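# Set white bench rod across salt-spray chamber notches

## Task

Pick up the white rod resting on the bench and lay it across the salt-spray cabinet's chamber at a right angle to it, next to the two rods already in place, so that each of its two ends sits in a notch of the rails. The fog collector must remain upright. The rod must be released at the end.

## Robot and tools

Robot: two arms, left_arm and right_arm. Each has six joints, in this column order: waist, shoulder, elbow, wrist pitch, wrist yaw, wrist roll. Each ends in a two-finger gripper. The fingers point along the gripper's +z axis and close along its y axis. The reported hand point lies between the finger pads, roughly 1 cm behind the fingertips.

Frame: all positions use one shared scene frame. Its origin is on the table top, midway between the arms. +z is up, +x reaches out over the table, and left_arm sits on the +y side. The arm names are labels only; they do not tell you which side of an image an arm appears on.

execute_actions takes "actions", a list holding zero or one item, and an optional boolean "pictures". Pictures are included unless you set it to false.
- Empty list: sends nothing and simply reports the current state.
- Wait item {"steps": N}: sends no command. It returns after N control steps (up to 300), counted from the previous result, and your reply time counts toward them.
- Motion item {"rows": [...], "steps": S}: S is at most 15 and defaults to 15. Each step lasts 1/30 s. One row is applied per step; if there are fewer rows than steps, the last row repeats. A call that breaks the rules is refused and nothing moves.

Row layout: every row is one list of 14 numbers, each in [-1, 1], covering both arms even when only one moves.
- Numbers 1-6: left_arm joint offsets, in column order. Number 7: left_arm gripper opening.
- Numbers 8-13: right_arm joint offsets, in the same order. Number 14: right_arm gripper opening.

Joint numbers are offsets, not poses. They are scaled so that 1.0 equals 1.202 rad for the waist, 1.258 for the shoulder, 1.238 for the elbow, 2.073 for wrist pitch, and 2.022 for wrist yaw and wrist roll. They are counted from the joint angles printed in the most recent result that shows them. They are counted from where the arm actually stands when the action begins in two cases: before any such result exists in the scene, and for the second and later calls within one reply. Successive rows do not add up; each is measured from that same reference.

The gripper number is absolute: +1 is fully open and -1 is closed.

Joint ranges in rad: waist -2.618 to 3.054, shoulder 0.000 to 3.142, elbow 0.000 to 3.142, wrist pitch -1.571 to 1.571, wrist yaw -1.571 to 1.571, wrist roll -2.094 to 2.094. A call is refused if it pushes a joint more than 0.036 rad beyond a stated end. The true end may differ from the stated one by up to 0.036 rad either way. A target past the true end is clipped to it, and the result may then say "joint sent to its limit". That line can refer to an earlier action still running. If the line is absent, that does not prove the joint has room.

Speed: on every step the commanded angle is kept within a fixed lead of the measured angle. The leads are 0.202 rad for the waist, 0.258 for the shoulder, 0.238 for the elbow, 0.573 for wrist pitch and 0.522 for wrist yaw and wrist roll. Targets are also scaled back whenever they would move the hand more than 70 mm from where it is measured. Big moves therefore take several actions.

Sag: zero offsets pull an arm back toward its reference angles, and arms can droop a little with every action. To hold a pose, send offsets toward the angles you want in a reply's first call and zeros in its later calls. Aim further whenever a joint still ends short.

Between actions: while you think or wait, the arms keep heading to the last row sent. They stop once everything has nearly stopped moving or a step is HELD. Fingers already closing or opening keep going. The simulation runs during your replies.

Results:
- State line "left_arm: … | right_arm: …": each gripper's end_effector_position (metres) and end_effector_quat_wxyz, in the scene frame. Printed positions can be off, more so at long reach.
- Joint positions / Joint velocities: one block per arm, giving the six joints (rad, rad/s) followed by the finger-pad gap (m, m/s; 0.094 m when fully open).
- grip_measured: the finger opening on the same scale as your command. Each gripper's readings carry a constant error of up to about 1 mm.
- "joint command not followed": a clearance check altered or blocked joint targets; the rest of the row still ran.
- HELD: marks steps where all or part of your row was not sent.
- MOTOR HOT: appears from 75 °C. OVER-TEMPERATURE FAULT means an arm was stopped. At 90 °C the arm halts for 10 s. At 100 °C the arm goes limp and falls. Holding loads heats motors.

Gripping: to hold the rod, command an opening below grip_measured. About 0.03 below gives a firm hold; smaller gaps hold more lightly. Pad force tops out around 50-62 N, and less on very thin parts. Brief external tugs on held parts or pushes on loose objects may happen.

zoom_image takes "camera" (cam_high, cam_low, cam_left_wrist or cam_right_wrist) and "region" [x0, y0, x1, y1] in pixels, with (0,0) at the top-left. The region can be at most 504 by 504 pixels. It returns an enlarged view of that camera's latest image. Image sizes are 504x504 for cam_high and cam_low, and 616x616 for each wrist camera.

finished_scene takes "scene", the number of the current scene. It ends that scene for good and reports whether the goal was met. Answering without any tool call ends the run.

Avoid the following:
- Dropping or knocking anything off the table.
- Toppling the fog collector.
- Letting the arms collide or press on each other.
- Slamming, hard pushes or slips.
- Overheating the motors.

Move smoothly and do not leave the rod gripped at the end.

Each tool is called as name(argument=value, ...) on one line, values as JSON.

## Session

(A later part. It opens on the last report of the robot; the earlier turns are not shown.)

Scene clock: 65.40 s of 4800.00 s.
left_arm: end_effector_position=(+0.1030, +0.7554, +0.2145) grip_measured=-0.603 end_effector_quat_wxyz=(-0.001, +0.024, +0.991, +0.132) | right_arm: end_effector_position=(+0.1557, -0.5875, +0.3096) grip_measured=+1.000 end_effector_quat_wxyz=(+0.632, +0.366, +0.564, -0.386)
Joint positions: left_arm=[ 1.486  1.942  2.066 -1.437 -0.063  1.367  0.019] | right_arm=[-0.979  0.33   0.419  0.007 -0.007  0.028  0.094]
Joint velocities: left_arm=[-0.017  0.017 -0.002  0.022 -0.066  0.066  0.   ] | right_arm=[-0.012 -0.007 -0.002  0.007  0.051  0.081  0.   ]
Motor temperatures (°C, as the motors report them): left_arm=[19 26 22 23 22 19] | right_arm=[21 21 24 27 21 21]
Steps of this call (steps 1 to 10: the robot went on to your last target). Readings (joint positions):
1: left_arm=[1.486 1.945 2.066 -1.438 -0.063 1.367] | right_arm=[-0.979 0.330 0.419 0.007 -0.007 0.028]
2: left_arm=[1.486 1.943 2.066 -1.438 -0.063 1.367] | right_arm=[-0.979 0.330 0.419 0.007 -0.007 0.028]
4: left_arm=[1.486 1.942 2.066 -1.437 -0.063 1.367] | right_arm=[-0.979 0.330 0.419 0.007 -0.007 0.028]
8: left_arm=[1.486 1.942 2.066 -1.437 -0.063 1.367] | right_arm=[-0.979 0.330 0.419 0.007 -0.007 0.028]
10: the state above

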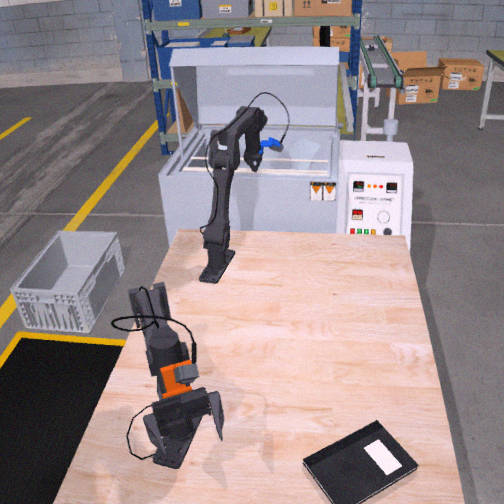

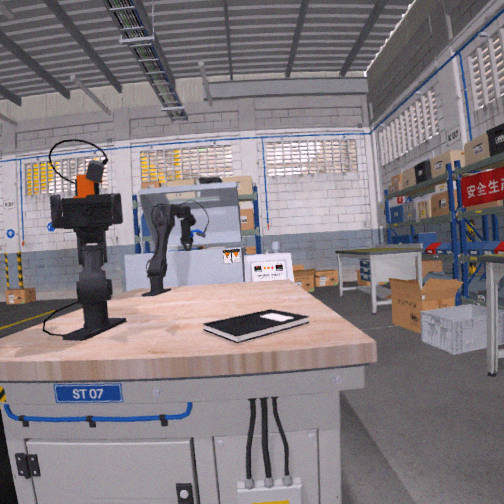

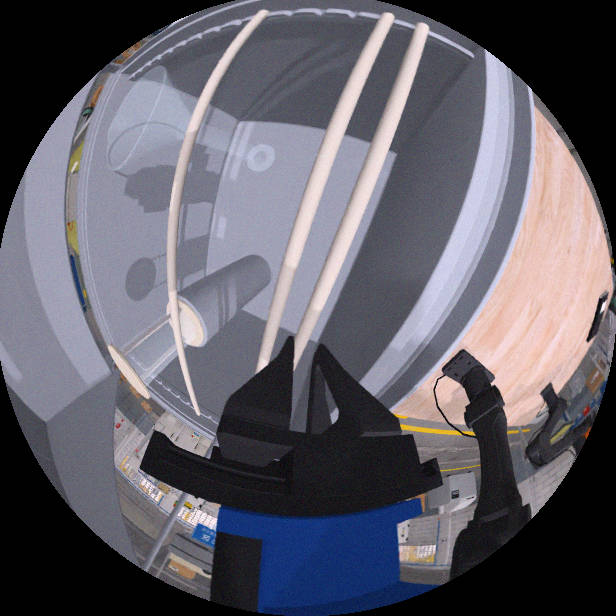

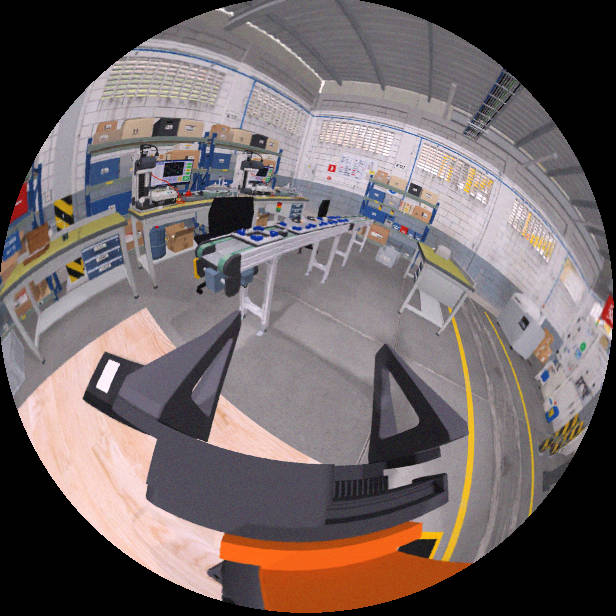

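execute_actions(actions=[{"rows":[[0,0,0.01,0.016,0,0,-0.65,0,0,0,0,0,0,1],[0,0,0.01,0.016,0,0,-0.65,0,0,0,0,0,0,1],[0,0,0.01,0.016,0,0,-0.65,0,0,0,0,0,0,1],[0,0,0.01,0.016,0,0,-0.65,0,0,0,0,0,0,1],[0,0.01,0.01,0.016,0,0,-0.65,0,0,0,0,0,0,1],[0,0.02,0.01,0.016,0,0,-0.65,0,0,0,0,0,0,1],[0,0.03,0.01,0.018,0,0,-0.65,0,0,0,0,0,0,1],[0,0.04,0.01,0.02,0,0,-0.65,0,0,0,0,0,0,1]]}])

Scene clock: 71.17 s of 4800.00 s.
left_arm: end_effector_position=(+0.1058, +0.7663, +0.1982) grip_measured=-0.647 end_effector_quat_wxyz=(-0.003, +0.024, +0.992, +0.125) | right_arm: end_effector_position=(+0.1557, -0.5875, +0.3096) grip_measured=+1.000 end_effector_quat_wxyz=(+0.632, +0.366, +0.564, -0.386)
Joint positions: left_arm=[ 1.486  1.988  2.066 -1.406 -0.063  1.367  0.017] | right_arm=[-0.979  0.33   0.419  0.007 -0.007  0.028  0.094]
Joint velocities: left_arm=[-0.002  0.042  0.002 -0.081 -0.007  0.066 -0.   ] | right_arm=[-0.007 -0.007 -0.027 -0.037 -0.022  0.022  0.   ]
Motor temperatures (°C, as the motors report them): left_arm=[19 26 22 23 22 19] | right_arm=[21 21 24 27 21 21]
Steps of this call (steps 1 to 15: the robot went on to your last target; steps 16 to 90: nothing new was sent; then 2.27 s passed at rest; steps 91 to 105: all 15 steps of this action). Readings (joint positions):
91: left_arm=[1.486 1.942 2.066 -1.434 -0.063 1.367] | right_arm=[-0.979 0.330 0.419 0.007 -0.007 0.028]
92: left_arm=[1.486 1.942 2.066 -1.430 -0.063 1.367] | right_arm=[-0.979 0.330 0.419 0.007 -0.007 0.028]
94: left_arm=[1.486 1.942 2.066 -1.423 -0.063 1.367] | right_arm=[-0.979 0.330 0.419 0.007 -0.007 0.028]
98: left_arm=[1.486 1.950 2.066 -1.415 -0.063 1.367] | right_arm=[-0.979 0.330 0.419 0.007 -0.007 0.028]
105: the state above

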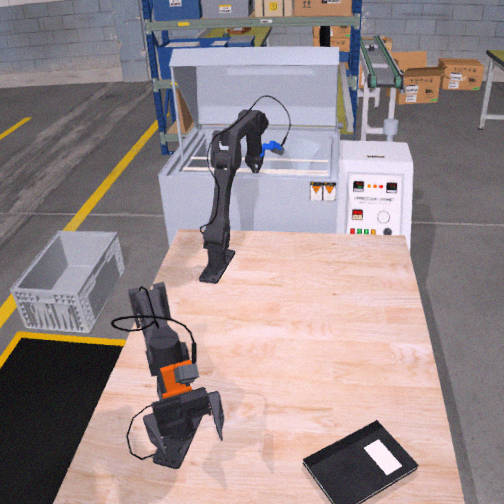

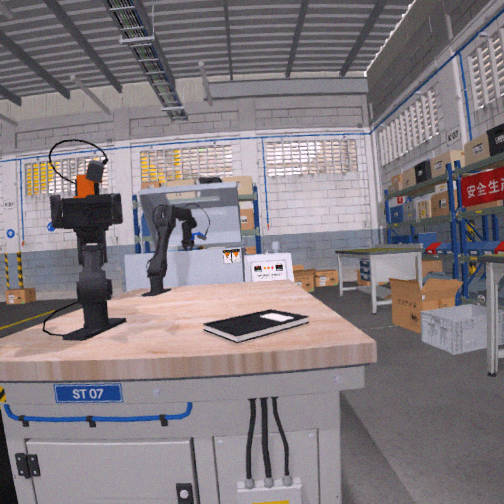

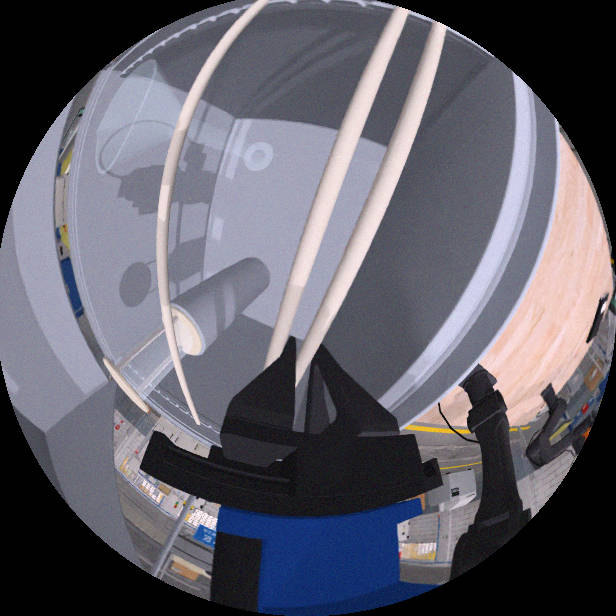

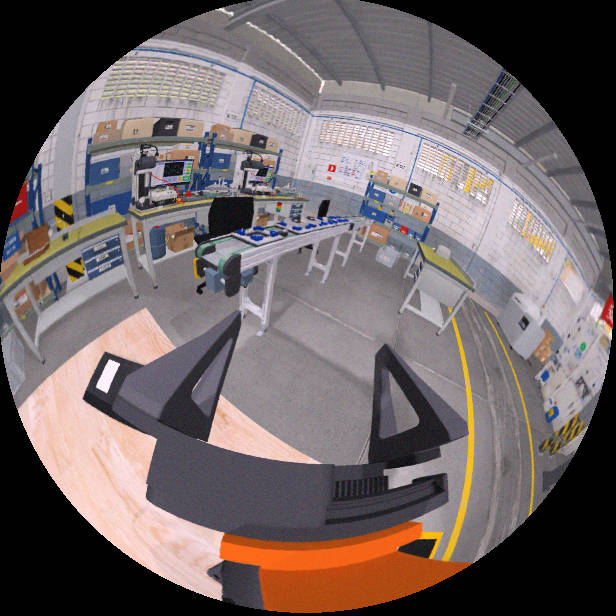

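execute_actions(actions=[{"rows":[[0,0.022,0,-0.008,0,0,-0.67,0,0,0,0,0,0,1]]}], pictures=false)

execute_actions(actions=[{"rows":[[0,0,0,-0.018,0,0,-0.76,0,0,0,0,0,0,1]]}])

Scene clock: 72.27 s of 4800.00 s.
left_arm: end_effector_position=(+0.1061, +0.7675, +0.1911) grip_measured=-0.667 end_effector_quat_wxyz=(-0.005, +0.024, +0.993, +0.117) | right_arm: end_effector_position=(+0.1557, -0.5875, +0.3096) grip_measured=+1.000 end_effector_quat_wxyz=(+0.632, +0.366, +0.564, -0.386)
Joint positions: left_arm=[ 1.486  2.005  2.066 -1.406 -0.063  1.367  0.016] | right_arm=[-0.979  0.33   0.419  0.007 -0.007  0.028  0.094]
Joint velocities: left_arm=[-0.002 -0.012 -0.002  0.022 -0.022 -0.022 -0.   ] | right_arm=[ 0.002 -0.012  0.002  0.022 -0.022 -0.022  0.   ]
Motor temperatures (°C, as the motors report them): left_arm=[19 26 22 23 22 19] | right_arm=[21 21 24 27 21 21]
Steps of this call (steps 1 to 15: the robot went on to your last target; steps 16 to 18: nothing new was sent; steps 19 to 33: all 15 steps of this action). Readings (joint positions):
19: left_arm=[1.486 1.989 2.066 -1.404 -0.063 1.367] | right_arm=[-0.979 0.330 0.419 0.007 -0.007 0.028]
20: left_arm=[1.486 1.991 2.066 -1.405 -0.063 1.367] | right_arm=[-0.979 0.330 0.419 0.007 -0.007 0.028]
22: left_arm=[1.486 1.996 2.066 -1.406 -0.063 1.367] | right_arm=[-0.979 0.330 0.419 0.007 -0.007 0.028]
26: left_arm=[1.486 2.004 2.066 -1.406 -0.063 1.367] | right_arm=[-0.979 0.330 0.419 0.007 -0.007 0.028]
33: the state above

Scene clock: 72.77 s of 4800.00 s.
left_arm: end_effector_position=(+0.1052, +0.7643, +0.1904) grip_measured=-0.757 end_effector_quat_wxyz=(-0.006, +0.025, +0.994, +0.110) | right_arm: end_effector_position=(+0.1557, -0.5875, +0.3096) grip_measured=+1.000 end_effector_quat_wxyz=(+0.632, +0.366, +0.564, -0.386)
Joint positions: left_arm=[ 1.486  2.005  2.066 -1.42  -0.063  1.367  0.011] | right_arm=[-0.979  0.33   0.419  0.007 -0.007  0.028  0.094]
Joint velocities: left_arm=[-0.027  0.007 -0.012 -0.066 -0.066 -0.007  0.   ] | right_arm=[ 0.007 -0.007 -0.007 -0.007 -0.11  -0.022  0.   ]
Motor temperatures (°C, as the motors report them): left_arm=[19 26 23 23 22 19] | right_arm=[21 21 24 27 21 21]
Steps of this call (steps 1 to 15: all 15 steps of this action). Readings (joint positions):
1: left_arm=[1.486 2.005 2.066 -1.408 -0.063 1.367] | right_arm=[-0.979 0.330 0.419 0.007 -0.007 0.028]
2: left_arm=[1.486 2.005 2.066 -1.412 -0.063 1.367] | right_arm=[-0.979 0.330 0.419 0.007 -0.007 0.028]
4: left_arm=[1.486 2.005 2.066 -1.417 -0.063 1.367] | right_arm=[-0.979 0.330 0.419 0.007 -0.007 0.028]
8: left_arm=[1.486 2.005 2.066 -1.420 -0.063 1.367] | right_arm=[-0.979 0.330 0.419 0.007 -0.007 0.028]
15: the state above

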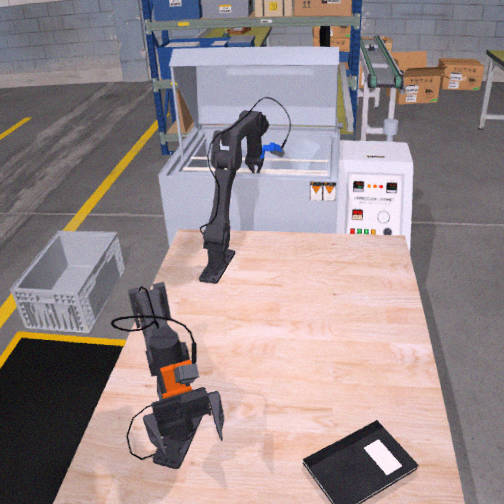

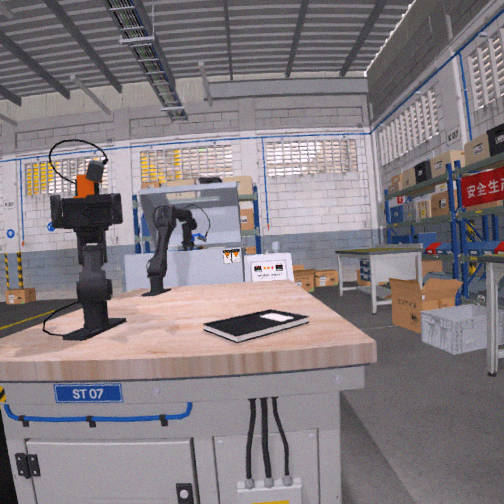

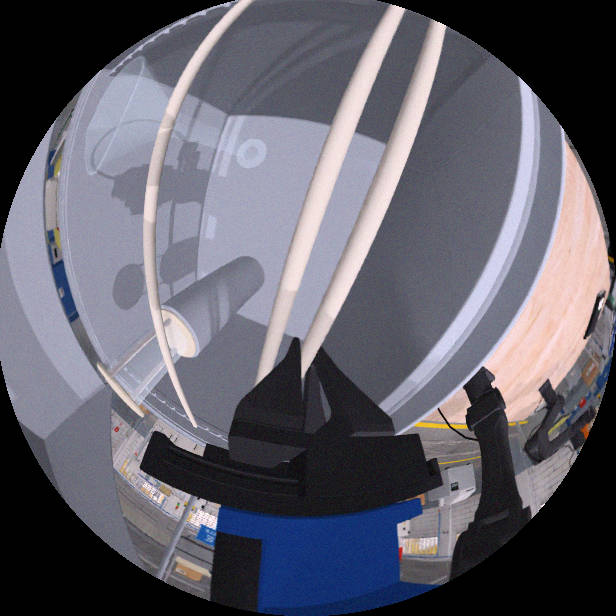

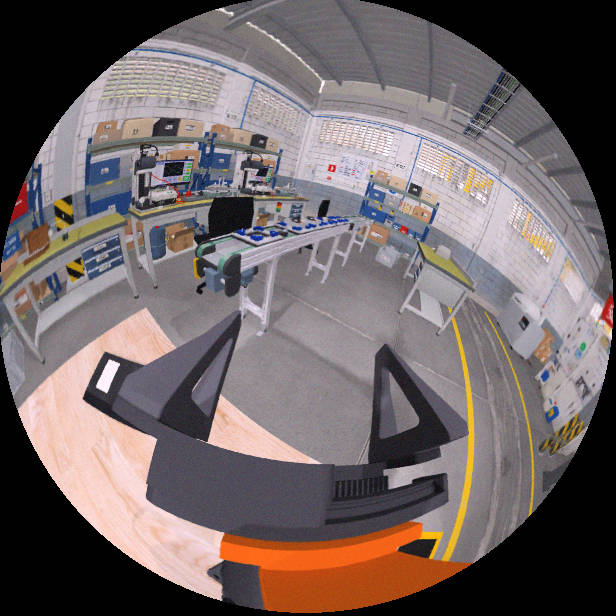

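execute_actions(actions=[{"rows":[[0,0,0,-0.02,0,0,-0.76,0,0,0,0,0,0,1]]}], pictures=false)

execute_actions(actions=[{"rows":[[0,0,0,0,0,0,-0.68,0,0,0,0,0,0,1],[0,0,0,0,0,0,-0.68,0,0,0,0,0,0,1],[0,0,0,0,0,0,-0.68,0,0,0,0,0,0,1],[0,-0.03,0,0.015,0,0,-0.68,0,0,0,0,0,0,1],[0,-0.04,0,0.015,0,0,-0.68,0,0,0,0,0,0,1],[0,-0.06,0,0.015,0,0,-0.68,0,0,0,0,0,0,1],[0,-0.09,0,0,0,0,-0.68,0,0,0,0,0,0,1]]}], pictures=false)

execute_actions(actions=[{"rows":[[0,-0.11,0.06,-0.04,0,0,-0.68,0,0,0,0,0,0,1],[0,-0.11,0.06,-0.04,0,0,-0.68,0,0,0,0,0,0,1],[0,-0.11,0.06,-0.04,0,-0.57,-0.68,0,0,0,0,0,0,1]]}])

zoom_image(camera="cam_left_wrist", region=[100,240,220,360])

zoom_image(camera="cam_left_wrist", region=[400,180,530,310])

Scene clock: 74.53 s of 4800.00 s.
left_arm: end_effector_position=(+0.1036, +0.7586, +0.1892) grip_measured=-0.757 end_effector_quat_wxyz=(-0.009, +0.025, +0.995, +0.098) | right_arm: end_effector_position=(+0.1557, -0.5875, +0.3096) grip_measured=+1.000 end_effector_quat_wxyz=(+0.632, +0.366, +0.564, -0.386)
Joint positions: left_arm=[ 1.486  2.005  2.066 -1.445 -0.064  1.367  0.011] | right_arm=[-0.979  0.33   0.419  0.007 -0.007  0.028  0.094]
Joint velocities: left_arm=[-0.012 -0.002  0.022 -0.037 -0.11   0.022  0.   ] | right_arm=[-0.002  0.002 -0.007  0.022 -0.007  0.007  0.   ]
Motor temperatures (°C, as the motors report them): left_arm=[19 27 23 23 22 19] | right_arm=[21 21 24 27 21 21]
Steps of this call (steps 1 to 15: the robot went on to your last target; steps 16 to 38: nothing new was sent; steps 39 to 53: all 15 steps of this action). Readings (joint positions):
39: left_arm=[1.486 2.005 2.066 -1.421 -0.063 1.367] | right_arm=[-0.979 0.330 0.419 0.007 -0.007 0.028]
40: left_arm=[1.486 2.005 2.066 -1.424 -0.063 1.367] | right_arm=[-0.979 0.330 0.419 0.007 -0.007 0.028]
42: left_arm=[1.486 2.005 2.066 -1.430 -0.063 1.367] | right_arm=[-0.979 0.330 0.419 0.007 -0.007 0.028]
46: left_arm=[1.486 2.005 2.066 -1.436 -0.063 1.367] | right_arm=[-0.979 0.330 0.419 0.007 -0.007 0.028]
53: the state above

Scene clock: 75.03 s of 4800.00 s.
left_arm: end_effector_position=(+0.1013, +0.7503, +0.2366) grip_measured=-0.683 end_effector_quat_wxyz=(+0.005, +0.023, +0.987, +0.161) | right_arm: end_effector_position=(+0.1557, -0.5875, +0.3096) grip_measured=+1.000 end_effector_quat_wxyz=(+0.632, +0.366, +0.564, -0.386)
Joint positions: left_arm=[ 1.486  1.886  2.066 -1.434 -0.064  1.367  0.015] | right_arm=[-0.979  0.33   0.419  0.007 -0.007  0.028  0.094]
Joint velocities: left_arm=[-0.007 -0.012  0.012 -0.022  0.022  0.022 -0.   ] | right_arm=[-0.002 -0.007  0.002  0.037 -0.051 -0.022  0.   ]
Motor temperatures (°C, as the motors report them): left_arm=[19 27 23 23 22 19] | right_arm=[21 21 24 27 21 21]
Steps of this call (steps 1 to 15: all 15 steps of this action). Readings (joint positions):
1: left_arm=[1.486 2.005 2.066 -1.445 -0.064 1.367] | right_arm=[-0.979 0.330 0.419 0.007 -0.007 0.028]
2: left_arm=[1.486 2.005 2.066 -1.445 -0.064 1.367] | right_arm=[-0.979 0.330 0.419 0.007 -0.007 0.028]
4: left_arm=[1.486 2.004 2.066 -1.442 -0.064 1.367] | right_arm=[-0.979 0.330 0.419 0.007 -0.007 0.028]
8: left_arm=[1.486 1.967 2.066 -1.434 -0.064 1.367] | right_arm=[-0.979 0.330 0.419 0.007 -0.007 0.028]
15: the state above

Scene clock: 75.53 s of 4800.00 s.
left_arm: end_effector_position=(+0.0932, +0.7204, +0.3064) grip_measured=-0.683 end_effector_quat_wxyz=(+0.132, -0.458, +0.858, +0.191) | right_arm: end_effector_position=(+0.1557, -0.5875, +0.3096) grip_measured=+1.000 end_effector_quat_wxyz=(+0.632, +0.366, +0.564, -0.386)
Joint positions: left_arm=[ 1.486  1.738  2.132 -1.499 -0.065  0.344  0.015] | right_arm=[-0.979  0.33   0.419  0.007 -0.007  0.028  0.094]
Joint velocities: left_arm=[-0.022  0.046  0.017  0.007 -0.022 -0.813  0.   ] | right_arm=[-0.007 -0.002 -0.002  0.022 -0.037  0.007  0.   ]
Motor temperatures (°C, as the motors report them): left_arm=[19 27 23 23 22 19] | right_arm=[21 21 24 27 21 21]
Steps of this call (steps 1 to 15: all 15 steps of this action). Readings (joint positions):
1: left_arm=[1.486 1.878 2.068 -1.439 -0.064 1.367] | right_arm=[-0.979 0.330 0.419 0.007 -0.007 0.028]
2: left_arm=[1.486 1.867 2.068 -1.449 -0.065 1.367] | right_arm=[-0.979 0.330 0.419 0.007 -0.007 0.028]
4: left_arm=[1.486 1.826 2.083 -1.472 -0.065 1.184] | right_arm=[-0.979 0.330 0.419 0.007 -0.007 0.028]
8: left_arm=[1.486 1.748 2.124 -1.488 -0.065 0.787] | right_arm=[-0.979 0.330 0.419 0.007 -0.007 0.028]
15: the state above

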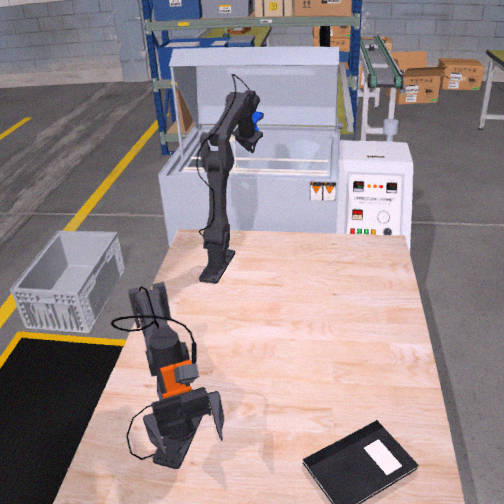

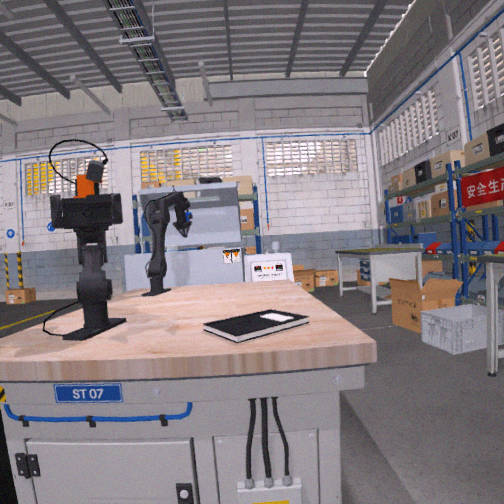

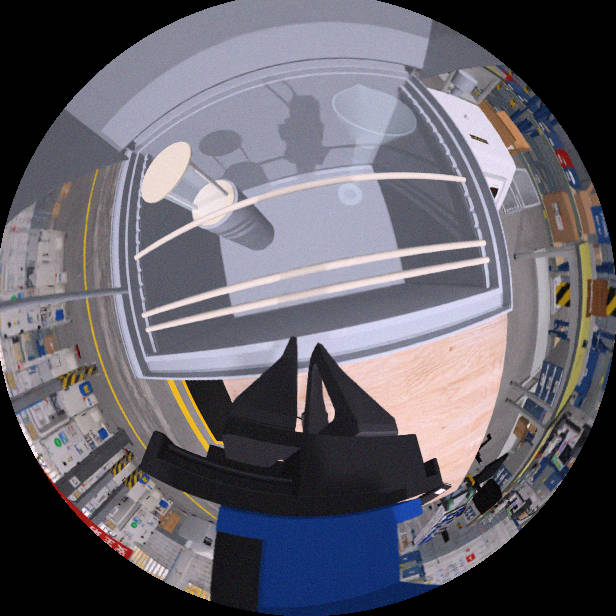

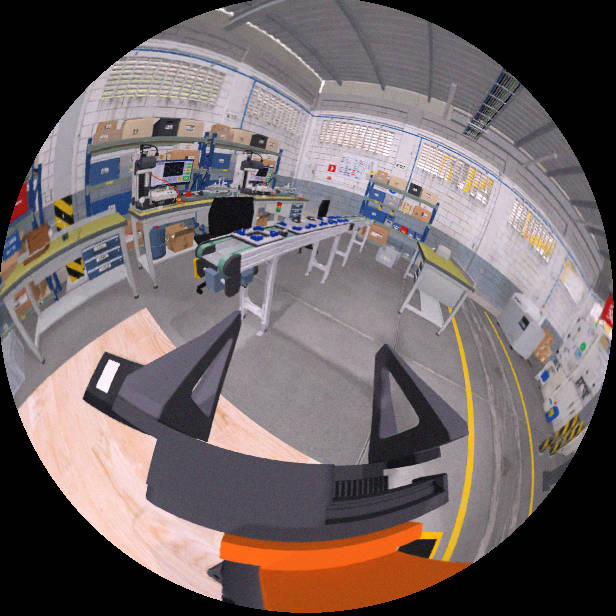

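Region (100, 240, 220, 360) of cam_left_wrist's 616x616 image, scaled by 4.200, with more detail than that image has.

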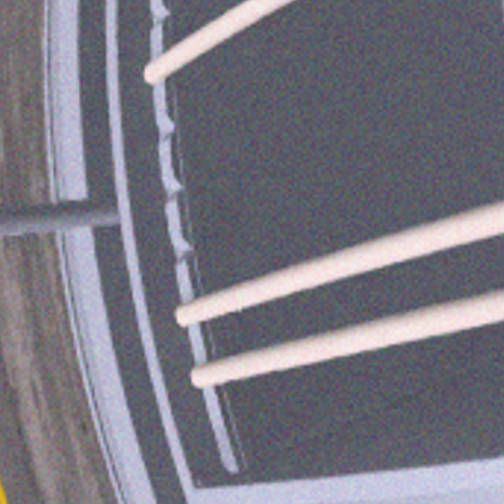

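Region (400, 180, 530, 310) of cam_left_wrist's 616x616 image, scaled by 3.877, with more detail than that image has.

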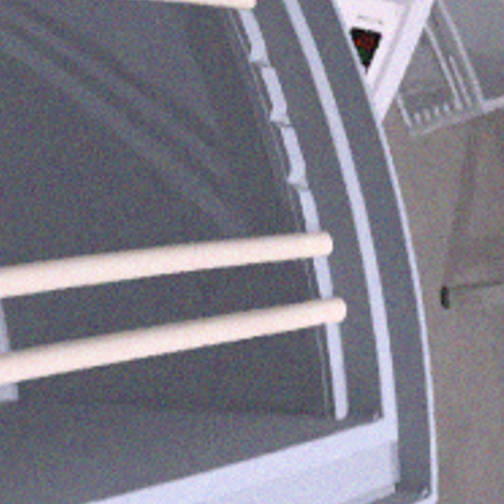

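Both ends are seated.

finished_scene(scene=1)

The scene is finished: the task was done.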